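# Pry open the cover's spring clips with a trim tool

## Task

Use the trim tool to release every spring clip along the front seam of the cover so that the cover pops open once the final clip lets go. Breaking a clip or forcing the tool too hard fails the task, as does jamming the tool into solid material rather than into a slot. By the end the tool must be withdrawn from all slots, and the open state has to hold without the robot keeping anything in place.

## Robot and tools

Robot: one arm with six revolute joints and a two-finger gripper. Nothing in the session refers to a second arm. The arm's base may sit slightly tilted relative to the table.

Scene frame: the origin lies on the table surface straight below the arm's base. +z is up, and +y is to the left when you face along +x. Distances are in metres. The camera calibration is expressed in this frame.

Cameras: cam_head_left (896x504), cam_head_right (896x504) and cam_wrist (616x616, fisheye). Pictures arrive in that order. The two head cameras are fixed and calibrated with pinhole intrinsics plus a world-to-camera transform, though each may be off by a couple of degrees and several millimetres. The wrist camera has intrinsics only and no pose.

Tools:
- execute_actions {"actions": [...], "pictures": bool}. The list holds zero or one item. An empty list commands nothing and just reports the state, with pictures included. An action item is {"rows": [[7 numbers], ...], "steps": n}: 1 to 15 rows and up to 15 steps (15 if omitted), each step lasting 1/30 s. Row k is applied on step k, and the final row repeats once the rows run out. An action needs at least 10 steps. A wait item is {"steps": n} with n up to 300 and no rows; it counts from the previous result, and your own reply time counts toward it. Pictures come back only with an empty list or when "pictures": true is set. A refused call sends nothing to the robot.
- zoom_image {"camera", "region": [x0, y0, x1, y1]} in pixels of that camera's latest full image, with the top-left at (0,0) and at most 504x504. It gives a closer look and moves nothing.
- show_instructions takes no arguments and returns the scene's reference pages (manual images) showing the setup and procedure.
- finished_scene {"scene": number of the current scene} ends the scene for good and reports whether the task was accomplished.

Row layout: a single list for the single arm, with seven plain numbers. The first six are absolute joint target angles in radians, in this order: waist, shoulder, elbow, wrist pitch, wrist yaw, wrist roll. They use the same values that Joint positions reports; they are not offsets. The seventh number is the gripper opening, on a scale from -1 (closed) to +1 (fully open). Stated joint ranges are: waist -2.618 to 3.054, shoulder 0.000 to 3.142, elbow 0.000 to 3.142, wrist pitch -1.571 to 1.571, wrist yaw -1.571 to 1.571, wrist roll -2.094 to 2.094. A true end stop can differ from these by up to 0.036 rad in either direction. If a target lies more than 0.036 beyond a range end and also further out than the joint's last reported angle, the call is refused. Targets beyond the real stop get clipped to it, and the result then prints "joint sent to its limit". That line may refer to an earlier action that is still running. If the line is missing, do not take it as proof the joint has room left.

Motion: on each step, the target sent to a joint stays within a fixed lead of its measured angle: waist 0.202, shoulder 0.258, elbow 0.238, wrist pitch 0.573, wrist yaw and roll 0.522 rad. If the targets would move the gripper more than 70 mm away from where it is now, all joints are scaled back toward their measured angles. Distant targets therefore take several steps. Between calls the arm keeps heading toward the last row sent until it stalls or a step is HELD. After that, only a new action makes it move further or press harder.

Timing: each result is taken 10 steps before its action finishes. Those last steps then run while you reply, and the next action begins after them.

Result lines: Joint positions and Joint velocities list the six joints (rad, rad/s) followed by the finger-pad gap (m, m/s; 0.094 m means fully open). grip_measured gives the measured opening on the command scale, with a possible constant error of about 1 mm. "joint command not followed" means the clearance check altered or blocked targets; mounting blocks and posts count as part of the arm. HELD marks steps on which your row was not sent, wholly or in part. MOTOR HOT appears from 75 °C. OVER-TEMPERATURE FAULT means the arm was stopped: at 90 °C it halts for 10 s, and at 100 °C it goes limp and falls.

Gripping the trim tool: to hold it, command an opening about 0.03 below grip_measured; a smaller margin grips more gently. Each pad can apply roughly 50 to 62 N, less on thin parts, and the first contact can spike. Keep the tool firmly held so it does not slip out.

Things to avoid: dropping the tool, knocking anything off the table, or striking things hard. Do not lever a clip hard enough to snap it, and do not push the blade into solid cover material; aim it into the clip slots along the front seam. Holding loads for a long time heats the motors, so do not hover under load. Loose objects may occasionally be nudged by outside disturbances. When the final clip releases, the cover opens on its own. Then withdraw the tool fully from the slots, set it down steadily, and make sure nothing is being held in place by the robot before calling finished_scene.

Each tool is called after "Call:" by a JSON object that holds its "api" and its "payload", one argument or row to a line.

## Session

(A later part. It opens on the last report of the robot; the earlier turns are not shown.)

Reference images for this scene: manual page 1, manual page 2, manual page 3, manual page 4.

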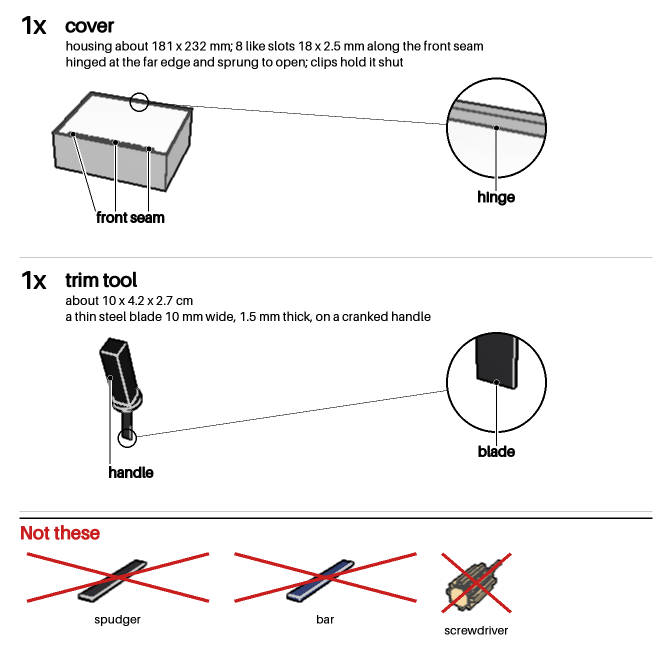

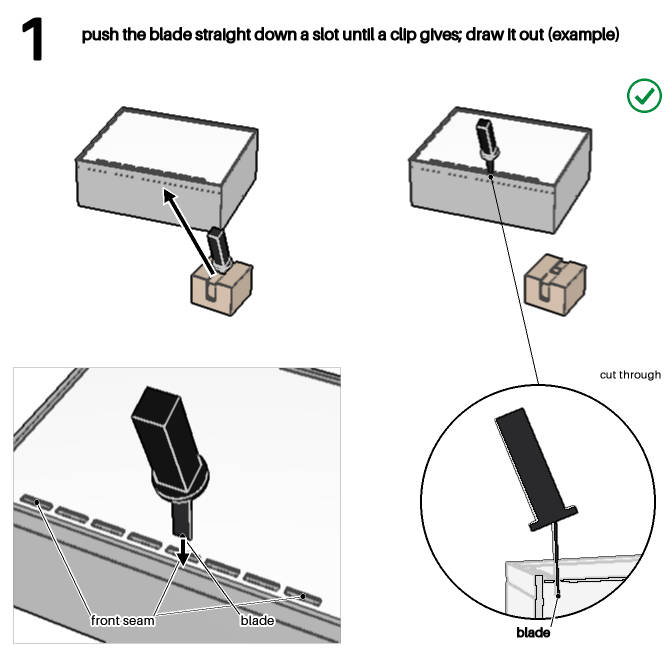

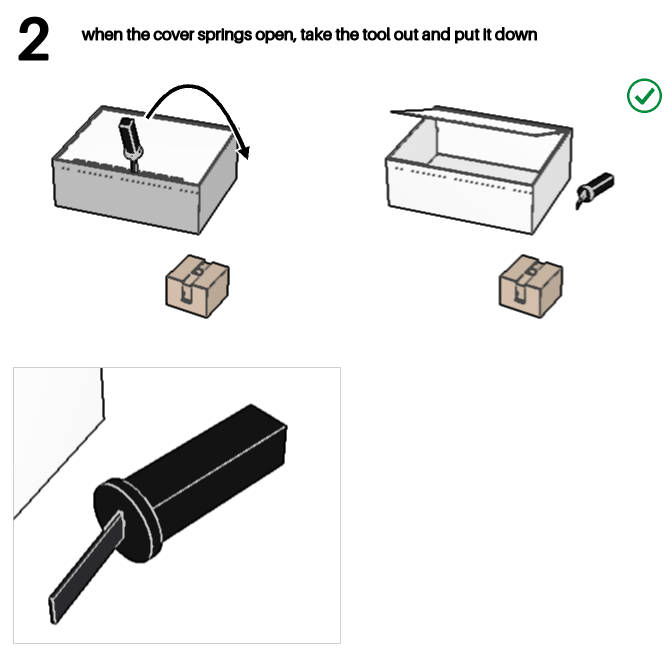

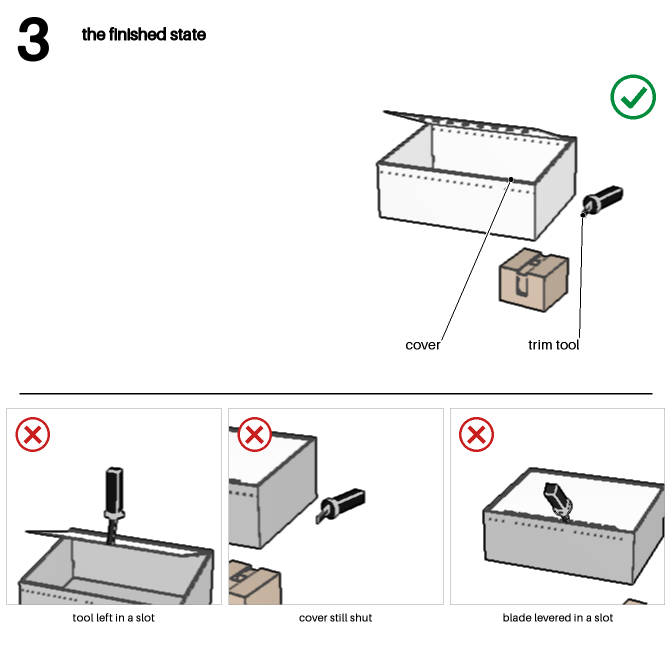

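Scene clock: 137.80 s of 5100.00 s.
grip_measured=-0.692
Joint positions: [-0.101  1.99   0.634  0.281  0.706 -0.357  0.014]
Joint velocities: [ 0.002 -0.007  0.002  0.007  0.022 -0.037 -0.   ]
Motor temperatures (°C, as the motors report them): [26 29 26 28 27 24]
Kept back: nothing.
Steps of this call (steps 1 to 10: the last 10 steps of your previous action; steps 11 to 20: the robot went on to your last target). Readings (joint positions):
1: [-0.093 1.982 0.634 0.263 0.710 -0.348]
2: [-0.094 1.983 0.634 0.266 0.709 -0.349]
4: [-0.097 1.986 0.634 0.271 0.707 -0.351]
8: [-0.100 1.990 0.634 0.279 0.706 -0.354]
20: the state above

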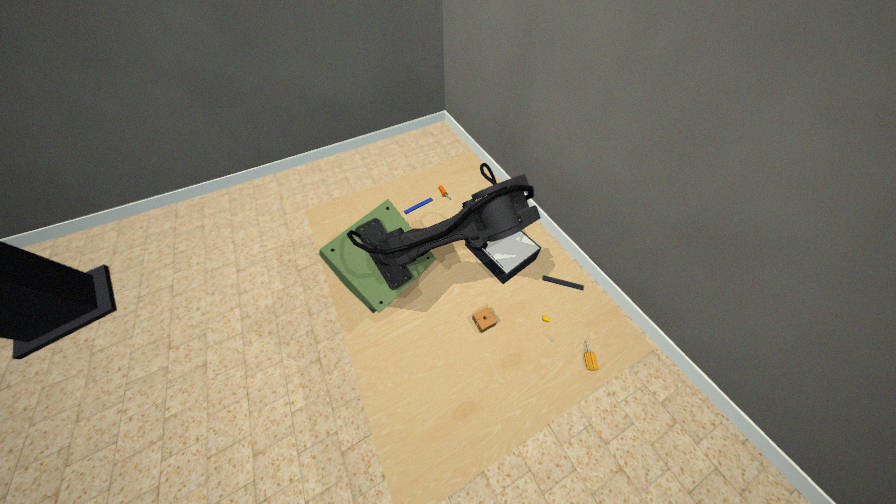

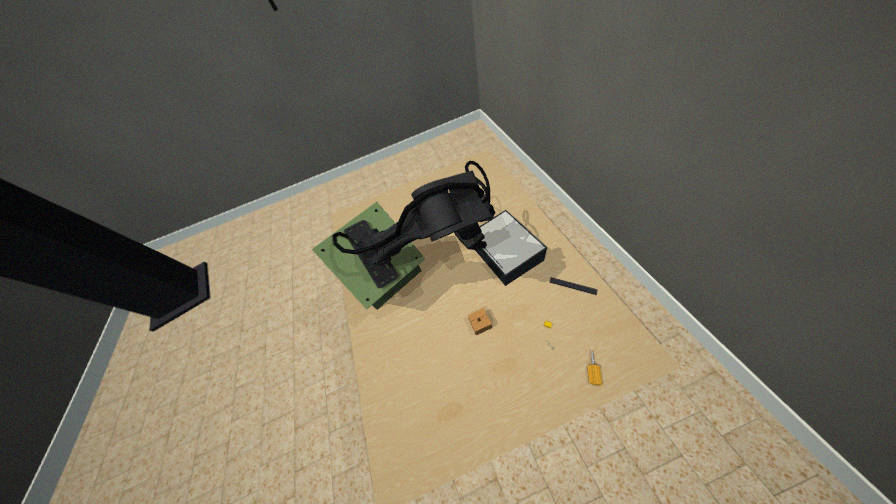

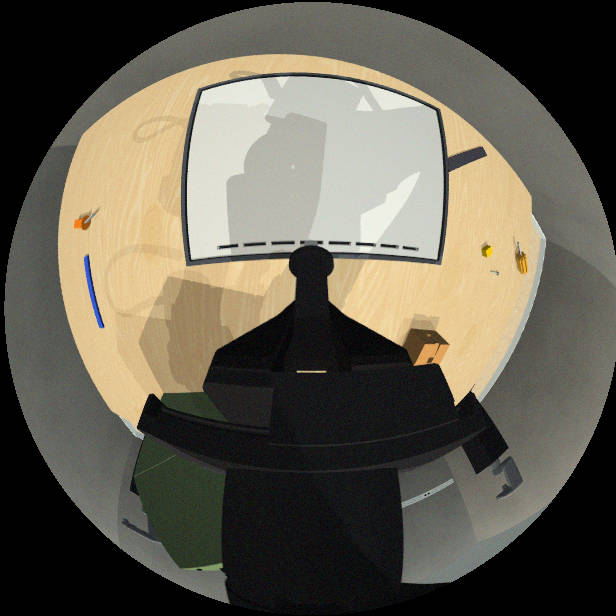

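Call:
{"api": "execute_actions", "payload": {
  "actions": [
    {"rows": [[-0.109,2.018,0.640,0.299,0.693,-0.366,-0.75],[-0.111,2.019,0.640,0.302,0.692,-0.367,-0.75],[-0.112,2.020,0.640,0.305,0.691,-0.368,-0.75],[-0.113,2.021,0.640,0.308,0.690,-0.369,-0.75],[-0.114,2.022,0.640,0.311,0.689,-0.370,-0.75],[-0.115,2.023,0.640,0.314,0.689,-0.371,-0.75],[-0.116,2.024,0.640,0.317,0.688,-0.372,-0.75],[-0.117,2.025,0.640,0.319,0.688,-0.373,-0.75],[-0.118,2.026,0.640,0.321,0.688,-0.374,-0.75],[-0.118,2.027,0.640,0.323,0.688,-0.375,-0.75]], "steps": 13}
  ]
}}

Call:
{"api": "execute_actions", "payload": {
  "actions": [
    {"steps": 20}
  ],
  "pictures": true
}}

Call:
{"api": "zoom_image", "payload": {
  "camera": "cam_wrist",
  "region": [270, 210, 350, 260]
}}

Scene clock: 138.83 s of 5100.00 s.
grip_measured=-0.692
Joint positions: [-0.102  1.995  0.634  0.286  0.706 -0.358  0.014]
Joint velocities: [-0.022  0.061 -0.002  0.051  0.007 -0.007 -0.001]
Motor temperatures (°C, as the motors report them): [26 29 26 28 27 24]
Steps of this call (steps 1 to 15: the robot went on to your last target; steps 16 to 28: nothing new was sent; steps 29 to 31: the first 3 steps of this action). Readings (joint positions):
29: [-0.101 1.991 0.634 0.282 0.706 -0.357]
30: [-0.101 1.993 0.634 0.284 0.706 -0.357]
31: the state above

Scene clock: 139.50 s of 5100.00 s.
grip_measured=-0.692
Joint positions: [-0.104  2.     0.634  0.295  0.706 -0.367  0.014]
Joint velocities: [ 0.002 -0.002  0.007 -0.022  0.066 -0.007  0.   ]
Motor temperatures (°C, as the motors report them): [26 29 26 28 27 24]
Kept back: nothing.
Steps of this call (steps 1 to 10: the last 10 steps of your previous action; steps 11 to 15: the robot went on to your last target; steps 16 to 20: nothing new was sent). Readings (joint positions):
1: [-0.102 1.996 0.634 0.288 0.706 -0.358]
2: [-0.102 1.997 0.634 0.290 0.706 -0.359]
4: [-0.102 1.998 0.634 0.292 0.706 -0.361]
8: [-0.104 2.000 0.634 0.295 0.706 -0.364]
20: the state above
The arm was judged still, so your last target was given up. Only a new action makes it travel on or press farther. Fingers that are still opening or closing keep moving.

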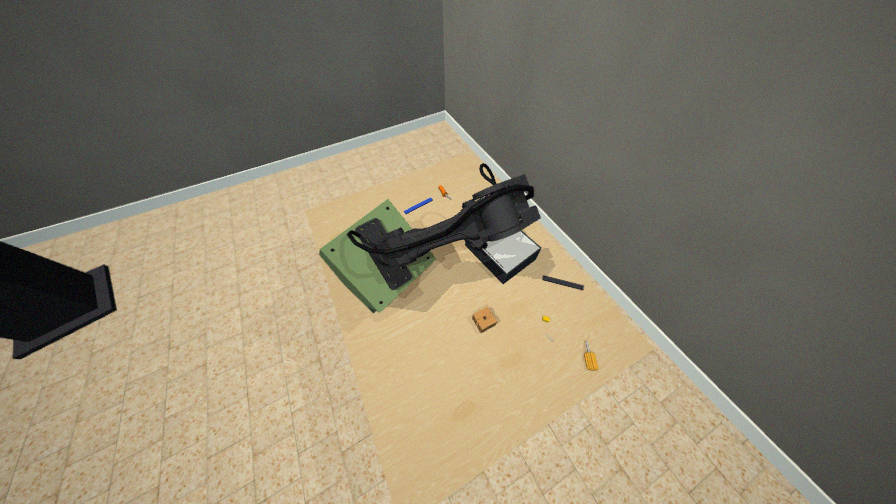

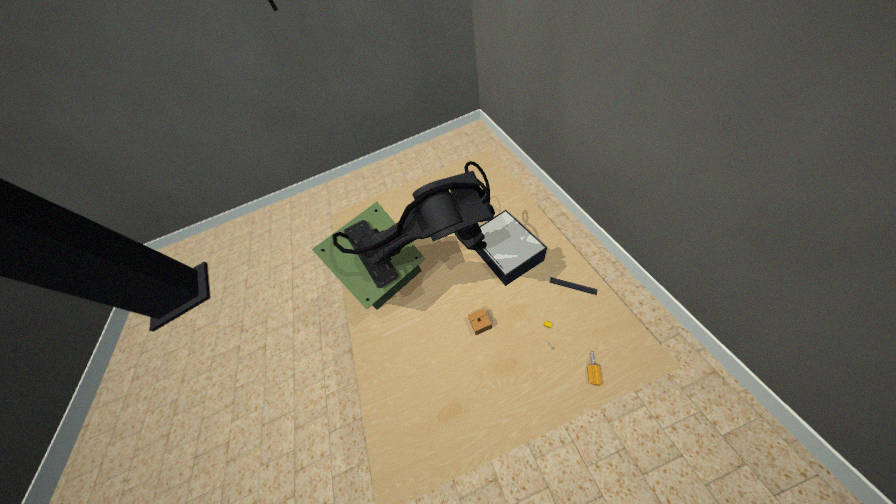

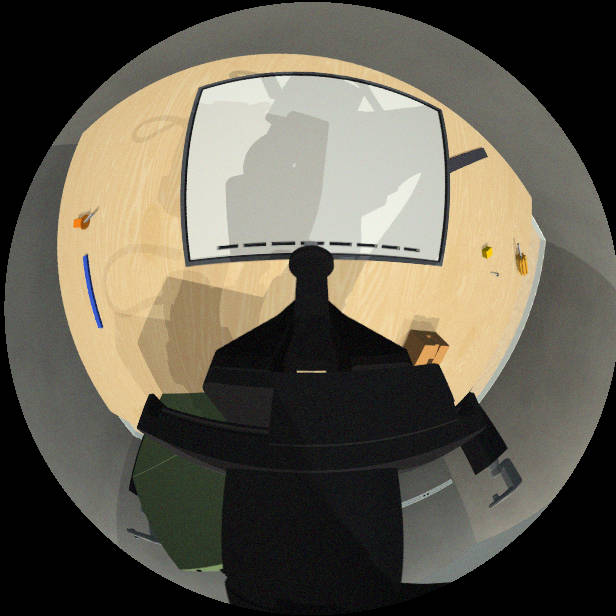

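Region (270, 210, 350, 260) of cam_wrist's 616x616 image, scaled by 6.300, with more detail than that image has; it fills the top 315 rows of this view, and the rest is white.

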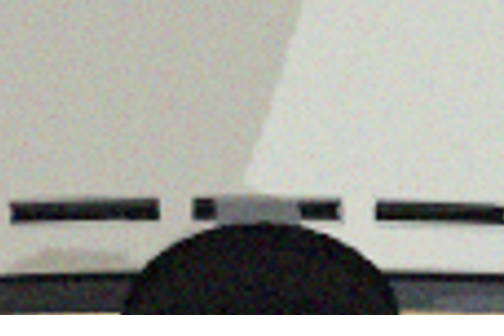

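Call:
{"api": "execute_actions", "payload": {
  "actions": [
    {"rows": [[-0.114,2.030,0.640,0.320,0.694,-0.378,-0.75],[-0.114,2.032,0.640,0.320,0.694,-0.378,-0.75],[-0.114,2.034,0.640,0.321,0.694,-0.378,-0.75],[-0.114,2.036,0.640,0.322,0.694,-0.378,-0.75]], "steps": 13}
  ]
}}

Call:
{"api": "execute_actions", "payload": {
  "actions": [
    {"steps": 15}
  ],
  "pictures": true
}}

Call:
{"api": "zoom_image", "payload": {
  "camera": "cam_wrist",
  "region": [270, 210, 350, 260]
}}

Scene clock: 140.20 s of 5100.00 s.
grip_measured=-0.692
Joint positions: [-0.104  2.     0.634  0.295  0.706 -0.368  0.014]
Joint velocities: [ 0.032  0.002  0.012  0.095  0.022 -0.066 -0.001]
Motor temperatures (°C, as the motors report them): [26 29 26 28 27 24]
Steps of this call (steps 1 to 18: nothing new was sent; steps 19 to 21: the first 3 steps of this action). Readings (joint positions):
19: [-0.104 2.000 0.634 0.295 0.706 -0.367]
20: [-0.104 2.000 0.634 0.295 0.706 -0.367]
21: the state above

Scene clock: 140.70 s of 5100.00 s.
grip_measured=-0.692
Joint positions: [-0.104  2.     0.634  0.295  0.706 -0.369  0.014]
Joint velocities: [ 0.002 -0.002  0.007  0.066 -0.066 -0.007 -0.   ]
Motor temperatures (°C, as the motors report them): [26 29 26 28 27 24]
Kept back: nothing.
Steps of this call (steps 1 to 10: the last 10 steps of your previous action; steps 11 to 15: the robot went on to your last target). Readings (joint positions):
1: [-0.104 2.000 0.634 0.295 0.706 -0.368]
2: [-0.104 2.000 0.634 0.295 0.706 -0.368]
4: [-0.104 2.000 0.634 0.295 0.706 -0.369]
8: [-0.104 2.000 0.634 0.295 0.706 -0.369]
15: the state above
The arm was judged still, so your last target was given up. Only a new action makes it travel on or press farther. Fingers that are still opening or closing keep moving.

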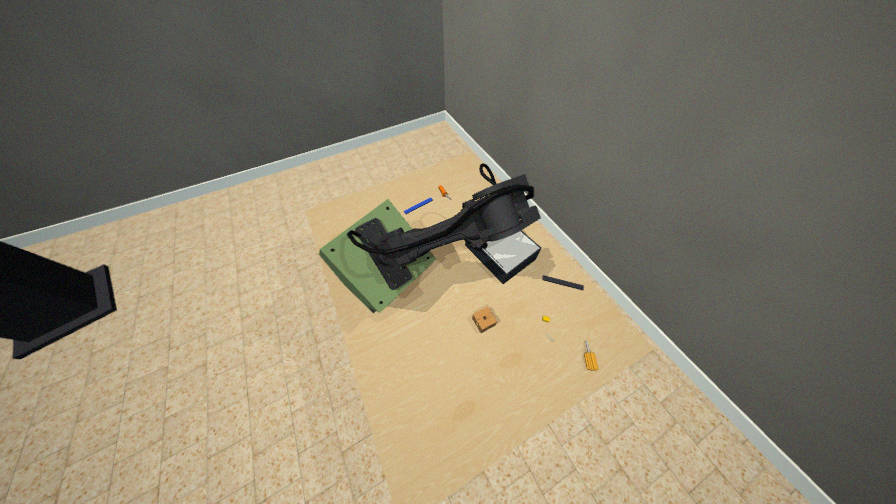

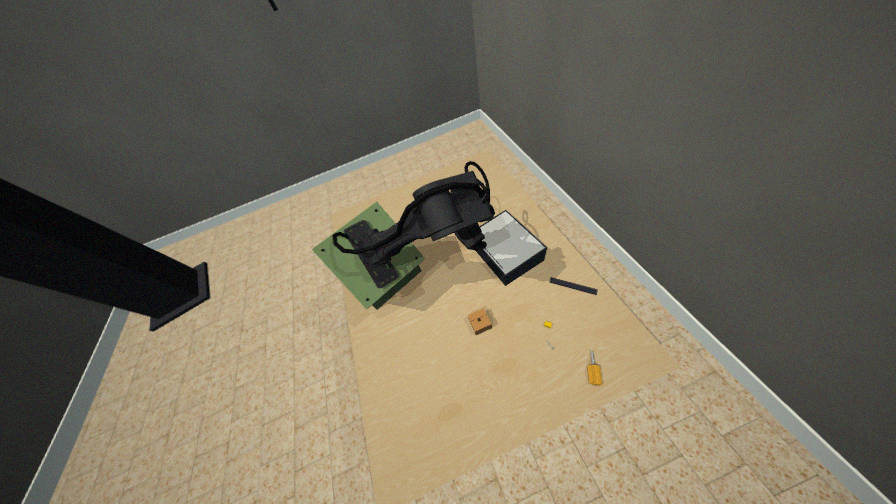

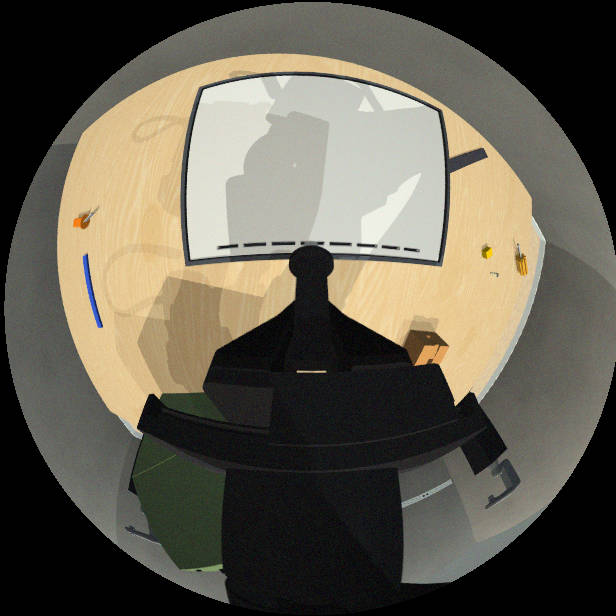

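Region (270, 210, 350, 260) of cam_wrist's 616x616 image, scaled by 6.300, with more detail than that image has; it fills the top 315 rows of this view, and the rest is white.

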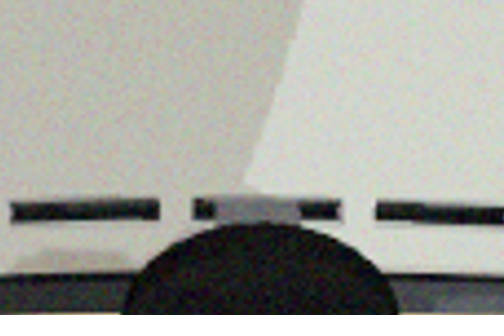

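Call:
{"api": "execute_actions", "payload": {
  "actions": [
    {"rows": [[-0.114,2.038,0.640,0.320,0.694,-0.379,-0.75],[-0.114,2.040,0.640,0.320,0.694,-0.379,-0.75],[-0.114,2.042,0.640,0.321,0.694,-0.379,-0.75],[-0.114,2.044,0.640,0.322,0.694,-0.379,-0.75]], "steps": 13}
  ]
}}

Call:
{"api": "execute_actions", "payload": {
  "actions": [
    {"steps": 15}
  ],
  "pictures": true
}}

Call:
{"api": "zoom_image", "payload": {
  "camera": "cam_wrist",
  "region": [270, 210, 350, 260]
}}

Scene clock: 142.40 s of 5100.00 s.
grip_measured=-0.692
Joint positions: [-0.104  2.005  0.634  0.299  0.708 -0.369  0.014]
Joint velocities: [ 0.017  0.037 -0.002  0.095  0.066 -0.037 -0.001]
Motor temperatures (°C, as the motors report them): [26 29 26 28 27 24]
Steps of this call (steps 1 to 48: nothing new was sent; steps 49 to 51: the first 3 steps of this action). Readings (joint positions):
49: [-0.104 2.001 0.634 0.296 0.706 -0.369]
50: [-0.104 2.003 0.634 0.297 0.706 -0.369]
51: the state above

Scene clock: 142.90 s of 5100.00 s.
grip_measured=-0.692
Joint positions: [-0.104  2.017  0.634  0.316  0.709 -0.369  0.014]
Joint velocities: [ 0.002 -0.007  0.002  0.022  0.051 -0.007 -0.   ]
Motor temperatures (°C, as the motors report them): [26 29 26 28 27 24]
Kept back: nothing.
Steps of this call (steps 1 to 10: the last 10 steps of your previous action; steps 11 to 15: the robot went on to your last target). Readings (joint positions):
1: [-0.104 2.007 0.634 0.301 0.708 -0.369]
2: [-0.104 2.009 0.634 0.305 0.708 -0.369]
4: [-0.104 2.014 0.634 0.312 0.708 -0.369]
8: [-0.104 2.017 0.634 0.315 0.709 -0.369]
15: the state above

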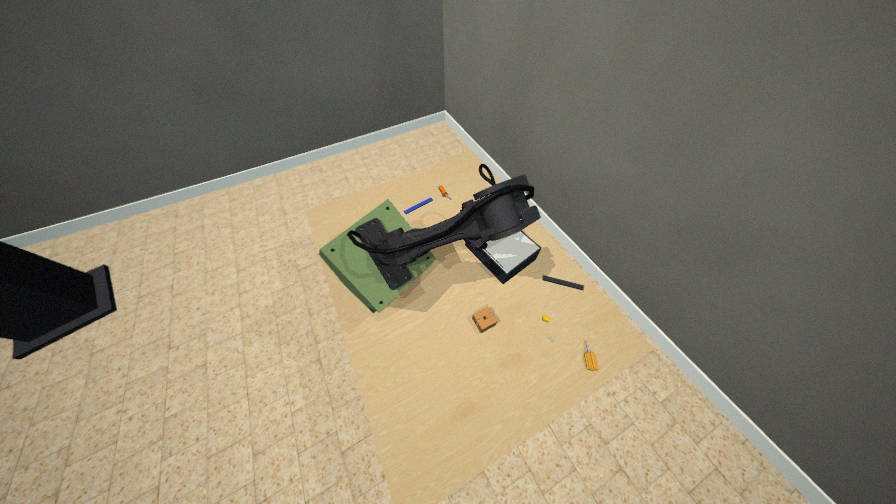

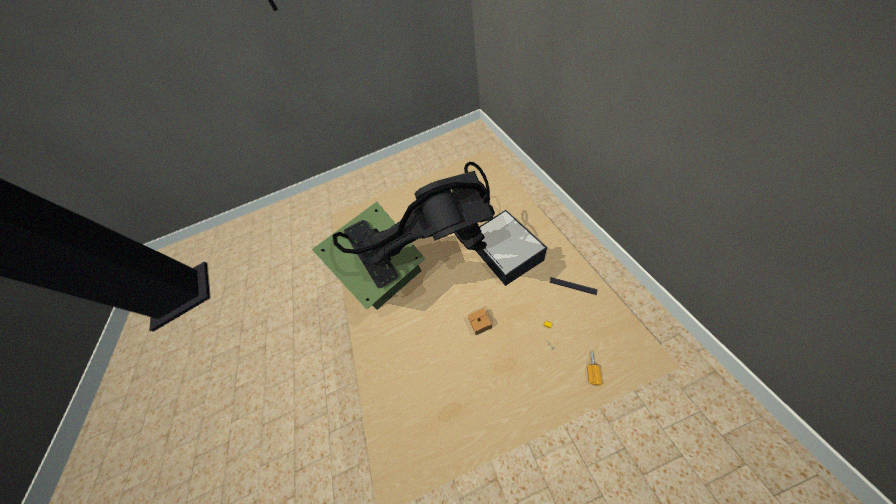

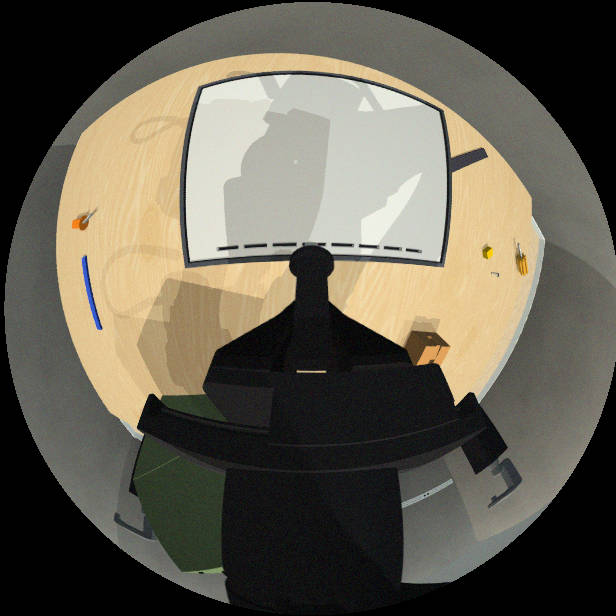

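Region (270, 210, 350, 260) of cam_wrist's 616x616 image, scaled by 6.300, with more detail than that image has; it fills the top 315 rows of this view, and the rest is white.

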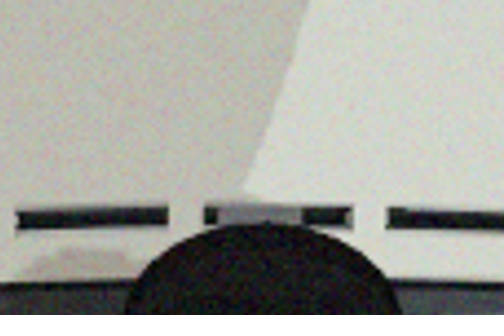

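Call:
{"api": "execute_actions", "payload": {
  "actions": [
    {"rows": [[-0.104,1.996,0.640,0.291,0.710,-0.364,-0.75],[-0.102,1.990,0.640,0.283,0.712,-0.361,-0.75],[-0.099,1.984,0.640,0.275,0.714,-0.358,-0.75],[-0.096,1.978,0.640,0.267,0.716,-0.354,-0.75],[-0.092,1.972,0.640,0.259,0.718,-0.350,-0.75],[-0.088,1.966,0.640,0.251,0.720,-0.346,-0.75],[-0.084,1.960,0.640,0.243,0.722,-0.342,-0.75],[-0.080,1.954,0.640,0.235,0.724,-0.338,-0.75],[-0.076,1.948,0.640,0.227,0.726,-0.335,-0.75],[-0.072,1.942,0.640,0.219,0.728,-0.332,-0.75],[-0.068,1.936,0.640,0.211,0.729,-0.329,-0.75],[-0.064,1.931,0.640,0.203,0.730,-0.326,-0.75],[-0.060,1.926,0.640,0.196,0.731,-0.324,-0.75],[-0.057,1.922,0.640,0.190,0.732,-0.322,-0.75],[-0.055,1.919,0.640,0.186,0.732,-0.320,-0.75]], "steps": 15}
  ]
}}

Call:
{"api": "execute_actions", "payload": {
  "actions": [
    {"steps": 25}
  ],
  "pictures": true
}}

Call:
{"api": "zoom_image", "payload": {
  "camera": "cam_wrist",
  "region": [230, 200, 390, 260]
}}

Scene clock: 144.43 s of 5100.00 s.
grip_measured=-0.692
Joint positions: [-0.104  2.007  0.634  0.305  0.708 -0.367  0.014]
Joint velocities: [-0.002 -0.115  0.002 -0.11  -0.007 -0.037  0.001]
Motor temperatures (°C, as the motors report them): [26 29 26 28 27 24]
Steps of this call (steps 1 to 15: the robot went on to your last target; steps 16 to 41: nothing new was sent; steps 42 to 46: the first 5 steps of this action). Readings (joint positions):
42: [-0.104 2.015 0.634 0.315 0.709 -0.369]
43: [-0.104 2.014 0.634 0.314 0.709 -0.369]
45: [-0.104 2.010 0.634 0.309 0.709 -0.369]
46: the state above

Scene clock: 145.27 s of 5100.00 s.
grip_measured=-0.692
Joint positions: [-0.072  1.936  0.634  0.205  0.722 -0.33   0.014]
Joint velocities: [ 0.007 -0.017  0.002 -0.051  0.037 -0.022 -0.001]
Motor temperatures (°C, as the motors report them): [26 29 26 28 27 24]
Kept back: nothing.
Steps of this call (steps 1 to 10: the last 10 steps of your previous action; steps 11 to 25: the robot went on to your last target). Readings (joint positions):
1: [-0.104 2.003 0.634 0.300 0.707 -0.366]
2: [-0.104 1.997 0.634 0.292 0.706 -0.364]
4: [-0.100 1.981 0.634 0.274 0.708 -0.358]
8: [-0.087 1.952 0.634 0.245 0.716 -0.346]
25: the state above

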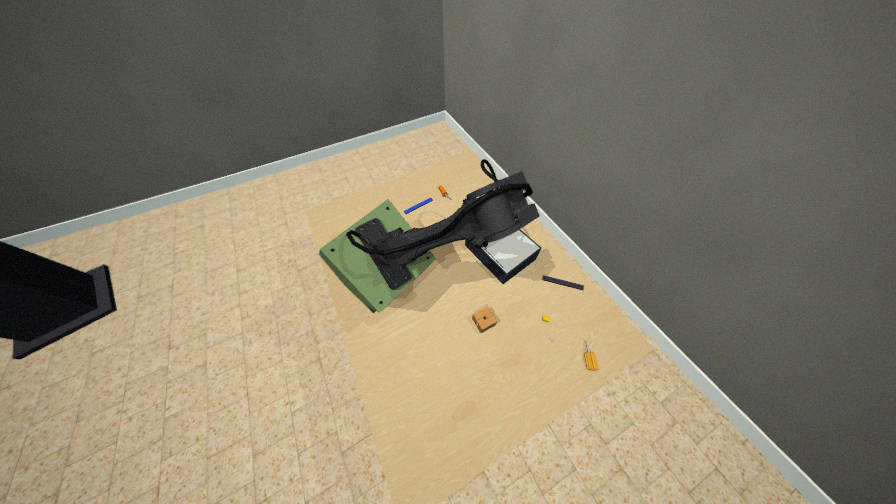

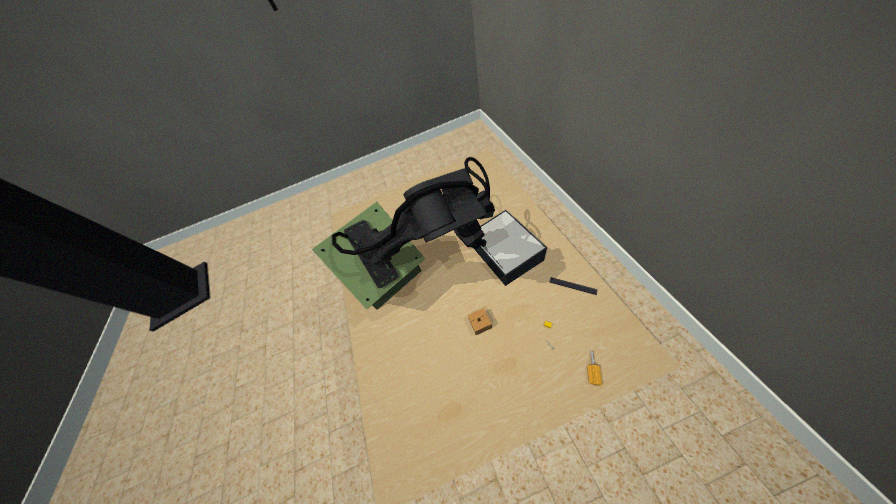

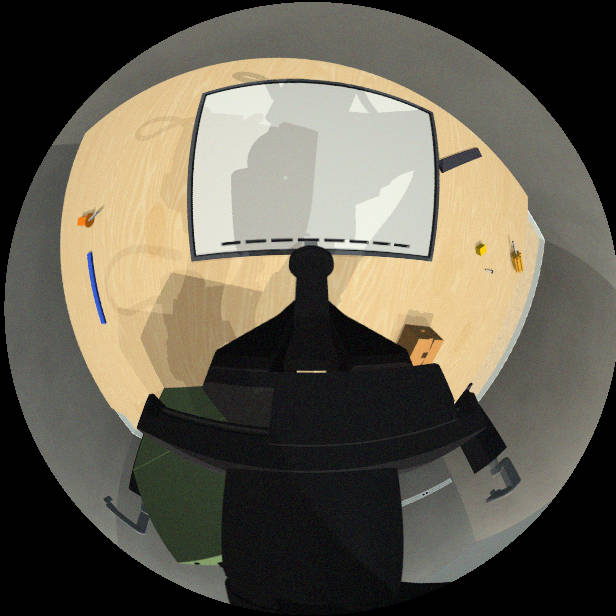

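Region (230, 200, 390, 260) of cam_wrist's 616x616 image, scaled by 3.150, with more detail than that image has; it fills the top 189 rows of this view, and the rest is white.

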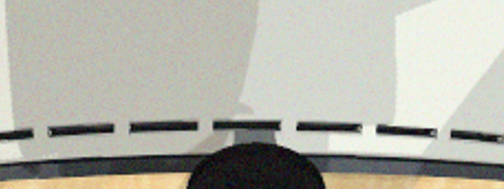

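Call:
{"api": "execute_actions", "payload": {
  "actions": [
    {"rows": [[-0.045,1.945,0.588,0.205,0.735,-0.316,-0.75],[-0.040,1.950,0.588,0.210,0.739,-0.311,-0.75],[-0.035,1.955,0.601,0.215,0.743,-0.306,-0.75],[-0.030,1.961,0.601,0.219,0.747,-0.301,-0.75],[-0.025,1.967,0.601,0.223,0.751,-0.296,-0.75],[-0.019,1.973,0.601,0.227,0.755,-0.291,-0.75],[-0.013,1.979,0.601,0.231,0.759,-0.286,-0.75],[-0.007,1.985,0.601,0.235,0.763,-0.281,-0.75],[-0.001,1.991,0.601,0.238,0.767,-0.276,-0.75],[0.005,1.996,0.601,0.241,0.771,-0.271,-0.75],[0.010,2.000,0.601,0.243,0.774,-0.267,-0.75],[0.014,2.003,0.601,0.245,0.777,-0.263,-0.75],[0.018,2.006,0.601,0.247,0.779,-0.260,-0.75],[0.020,2.008,0.601,0.248,0.780,-0.258,-0.75],[0.022,2.009,0.601,0.248,0.780,-0.256,-0.75]], "steps": 15}
  ]
}}

Call:
{"api": "execute_actions", "payload": {
  "actions": [
    {"steps": 28}
  ],
  "pictures": true
}}

Call:
{"api": "zoom_image", "payload": {
  "camera": "cam_wrist",
  "region": [270, 210, 350, 260]
}}

Scene clock: 146.93 s of 5100.00 s.
grip_measured=-0.692
Joint positions: [-0.054  1.942  0.62   0.207  0.732 -0.319  0.014]
Joint velocities: [ 0.154  0.115  0.007 -0.007  0.11   0.139 -0.   ]
Motor temperatures (°C, as the motors report them): [26 29 26 28 27 24]
Steps of this call (steps 1 to 30: the robot went on to your last target; steps 31 to 45: nothing new was sent; steps 46 to 50: the first 5 steps of this action). Readings (joint positions):
46: [-0.072 1.936 0.632 0.206 0.723 -0.329]
47: [-0.069 1.936 0.627 0.207 0.725 -0.327]
49: [-0.060 1.938 0.621 0.207 0.729 -0.322]
50: the state above

Scene clock: 147.87 s of 5100.00 s.
grip_measured=-0.692
Joint positions: [ 0.004  1.993  0.62   0.232  0.769 -0.266  0.014]
Joint velocities: [-0.002  0.017 -0.012  0.022  0.037 -0.007 -0.001]
Motor temperatures (°C, as the motors report them): [26 29 26 28 27 24]
Kept back: nothing.
Steps of this call (steps 1 to 10: the last 10 steps of your previous action; steps 11 to 28: the robot went on to your last target). Readings (joint positions):
1: [-0.048 1.946 0.620 0.208 0.734 -0.316]
2: [-0.042 1.951 0.620 0.210 0.737 -0.312]
4: [-0.030 1.963 0.620 0.214 0.744 -0.304]
8: [-0.007 1.985 0.620 0.221 0.756 -0.287]
28: the state above

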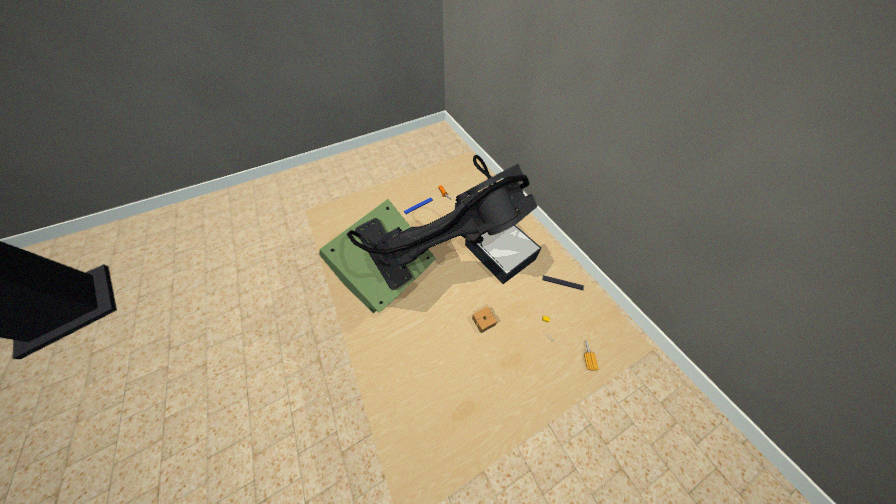

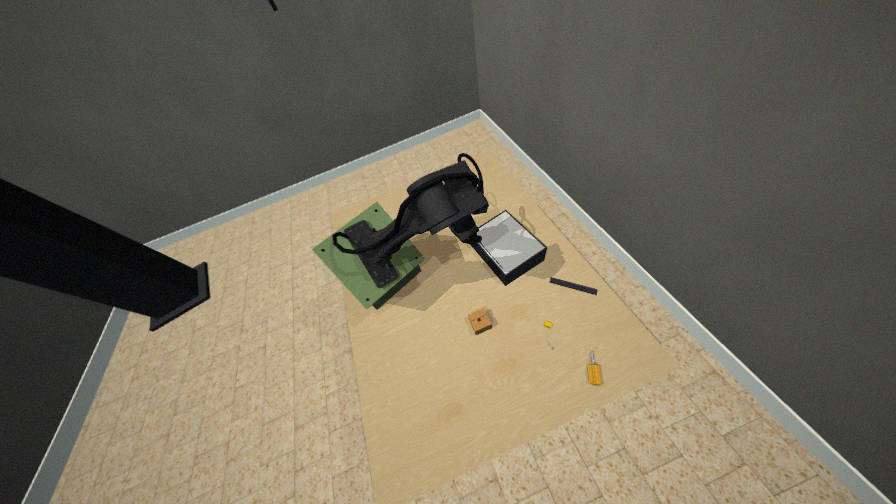

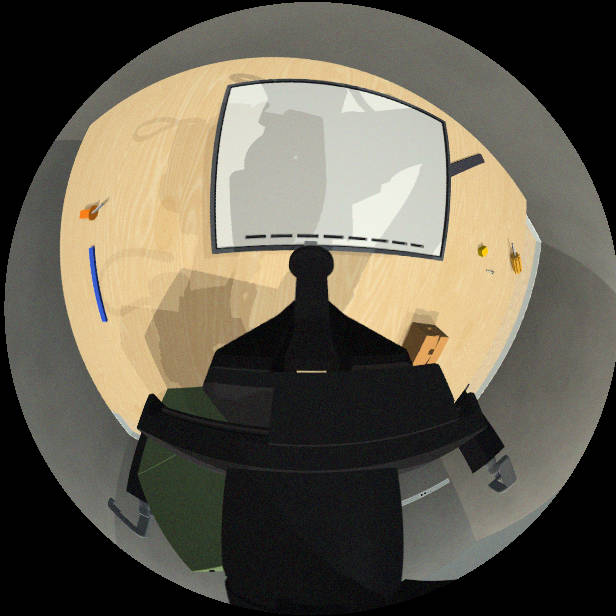

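Region (270, 210, 350, 260) of cam_wrist's 616x616 image, scaled by 6.300, with more detail than that image has; it fills the top 315 rows of this view, and the rest is white.

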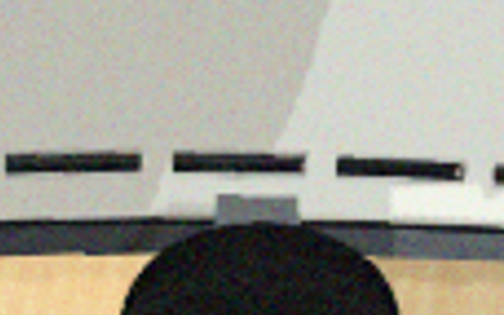

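Call:
{"api": "execute_actions", "payload": {
  "actions": [
    {"rows": [[0.035,1.993,0.667,0.236,0.780,-0.252,-0.75],[0.035,1.993,0.650,0.236,0.780,-0.252,-0.75],[0.019,1.993,0.647,0.236,0.780,-0.252,-0.75]], "steps": 12}
  ]
}}

Call:
{"api": "execute_actions", "payload": {
  "actions": [
    {"steps": 22}
  ],
  "pictures": true
}}

Call:
{"api": "zoom_image", "payload": {
  "camera": "cam_wrist",
  "region": [270, 210, 350, 260]
}}

Scene clock: 148.53 s of 5100.00 s.
grip_measured=-0.692
Joint positions: [ 0.008  1.993  0.624  0.232  0.77  -0.264  0.014]
Joint velocities: [ 0.09  -0.007  0.056  0.022 -0.037  0.051 -0.001]
Motor temperatures (°C, as the motors report them): [26 29 26 28 27 24]
Steps of this call (steps 1 to 15: the robot went on to your last target; steps 16 to 18: nothing new was sent; steps 19 to 20: the first 2 steps of this action). Readings (joint positions):
19: [0.006 1.993 0.622 0.232 0.770 -0.265]
20: the state above

Scene clock: 149.27 s of 5100.00 s.
grip_measured=-0.692
Joint positions: [ 0.01   1.993  0.626  0.233  0.771 -0.262  0.014]
Joint velocities: [ 0.002 -0.007  0.007 -0.022 -0.022 -0.007 -0.001]
Motor temperatures (°C, as the motors report them): [26 29 26 28 27 24]
Kept back: nothing.
Steps of this call (steps 1 to 10: the last 10 steps of your previous action; steps 11 to 15: the robot went on to your last target; steps 16 to 22: nothing new was sent). Readings (joint positions):
1: [0.009 1.993 0.625 0.232 0.770 -0.264]
2: [0.010 1.993 0.626 0.233 0.770 -0.264]
4: [0.010 1.993 0.626 0.233 0.771 -0.263]
8: [0.010 1.993 0.626 0.233 0.771 -0.262]
22: the state above
The arm was judged still, so your last target was given up. Only a new action makes it travel on or press farther. Fingers that are still opening or closing keep moving.

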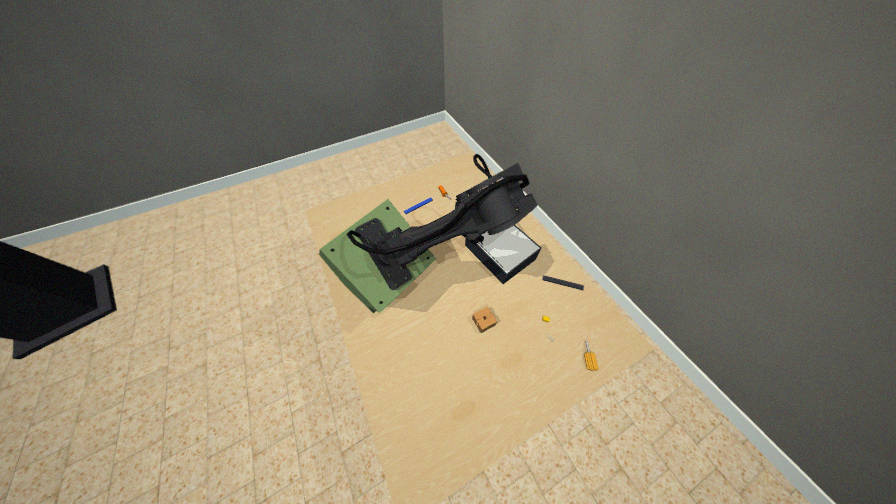

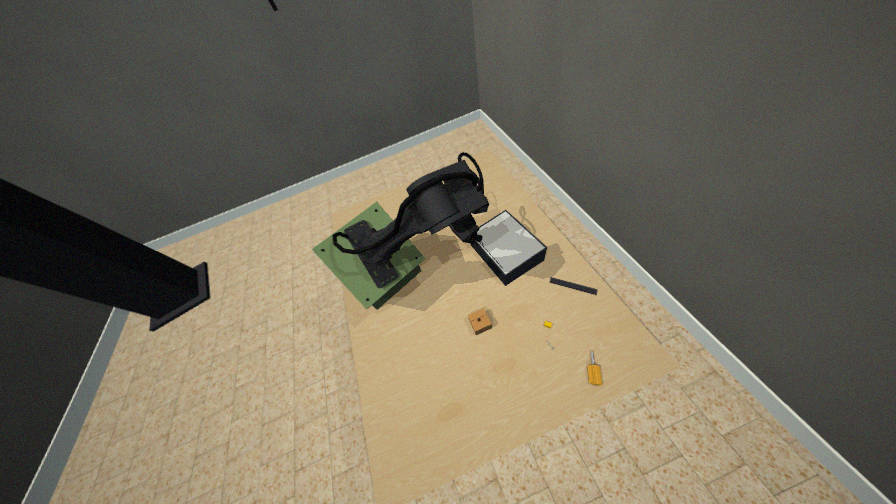

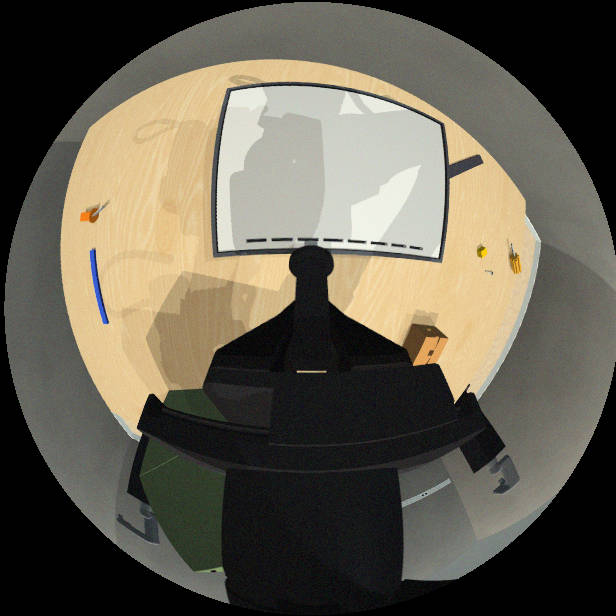

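Region (270, 210, 350, 260) of cam_wrist's 616x616 image, scaled by 6.300, with more detail than that image has; it fills the top 315 rows of this view, and the rest is white.

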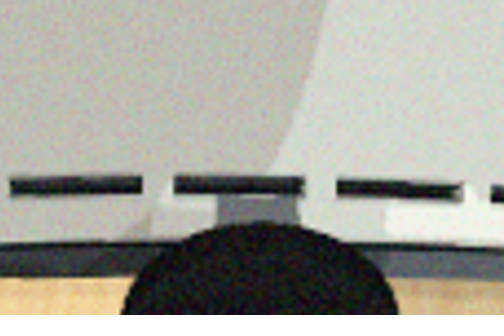

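Call:
{"api": "execute_actions", "payload": {
  "actions": [
    {"rows": [[0.012,2.021,0.640,0.256,0.767,-0.268,-0.75],[0.012,2.022,0.640,0.259,0.766,-0.270,-0.75],[0.012,2.023,0.640,0.262,0.765,-0.271,-0.75],[0.012,2.024,0.640,0.264,0.764,-0.272,-0.75],[0.012,2.025,0.640,0.266,0.763,-0.273,-0.75],[0.012,2.026,0.640,0.267,0.762,-0.274,-0.75],[0.012,2.026,0.640,0.268,0.762,-0.275,-0.75]], "steps": 12}
  ]
}}

Call:
{"api": "execute_actions", "payload": {
  "actions": [
    {"steps": 22}
  ],
  "pictures": true
}}

Call:
{"api": "zoom_image", "payload": {
  "camera": "cam_wrist",
  "region": [270, 210, 350, 260]
}}

Scene clock: 149.97 s of 5100.00 s.
grip_measured=-0.692
Joint positions: [ 0.01   1.997  0.626  0.237  0.771 -0.262  0.014]
Joint velocities: [ 0.007  0.09  -0.007 -0.007 -0.022 -0.051 -0.002]
Motor temperatures (°C, as the motors report them): [26 29 26 28 27 24]
Steps of this call (steps 1 to 19: nothing new was sent; steps 20 to 21: the first 2 steps of this action). Readings (joint positions):
20: [0.010 1.994 0.626 0.234 0.771 -0.262]
21: the state above

Scene clock: 150.70 s of 5100.00 s.
grip_measured=-0.692
Joint positions: [ 0.01   2.01   0.626  0.252  0.771 -0.267  0.014]
Joint velocities: [ 0.002 -0.002 -0.002 -0.066  0.051  0.051 -0.001]
Motor temperatures (°C, as the motors report them): [26 29 26 28 27 24]
Kept back: nothing.
Steps of this call (steps 1 to 10: the last 10 steps of your previous action; steps 11 to 22: the robot went on to your last target). Readings (joint positions):
1: [0.010 2.000 0.626 0.239 0.771 -0.262]
2: [0.010 2.003 0.626 0.241 0.771 -0.262]
4: [0.010 2.008 0.626 0.243 0.771 -0.263]
8: [0.010 2.010 0.626 0.248 0.771 -0.266]
22: the state above

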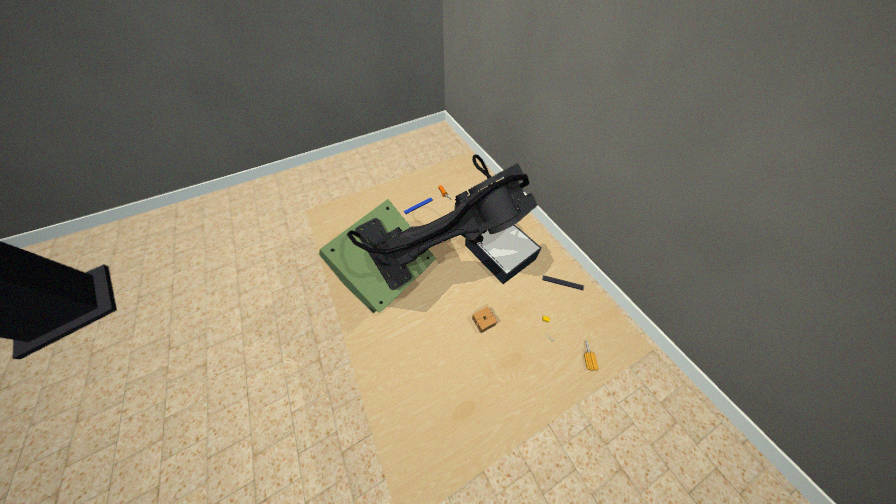

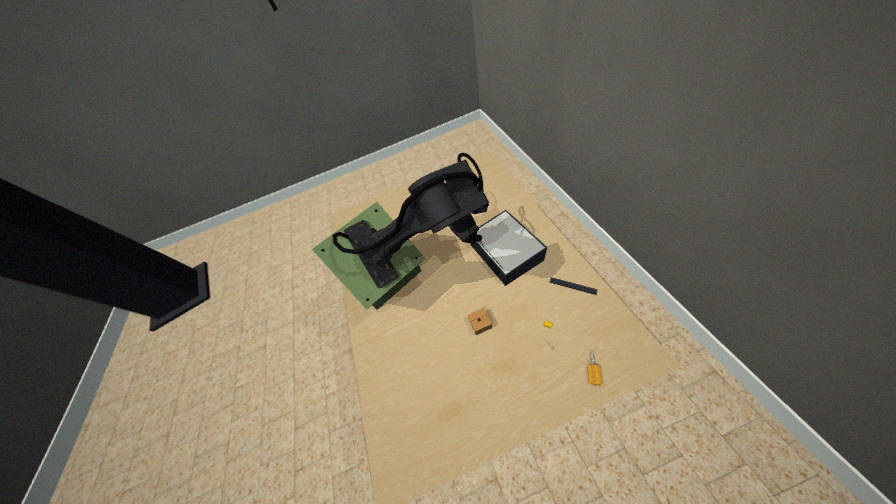

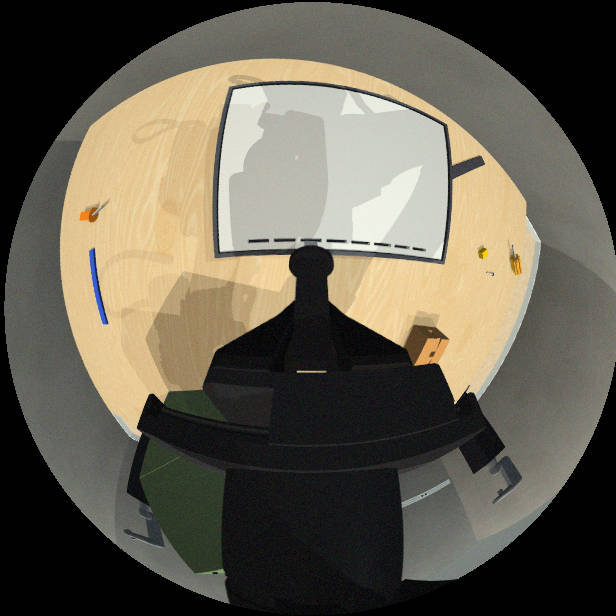

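Region (270, 210, 350, 260) of cam_wrist's 616x616 image, scaled by 6.300, with more detail than that image has; it fills the top 315 rows of this view, and the rest is white.

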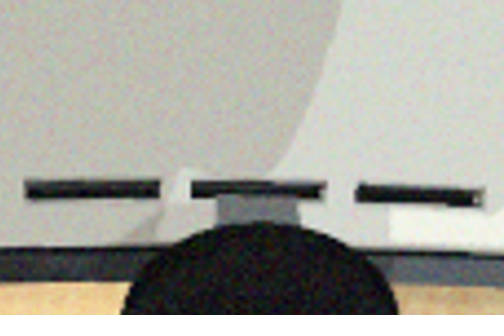

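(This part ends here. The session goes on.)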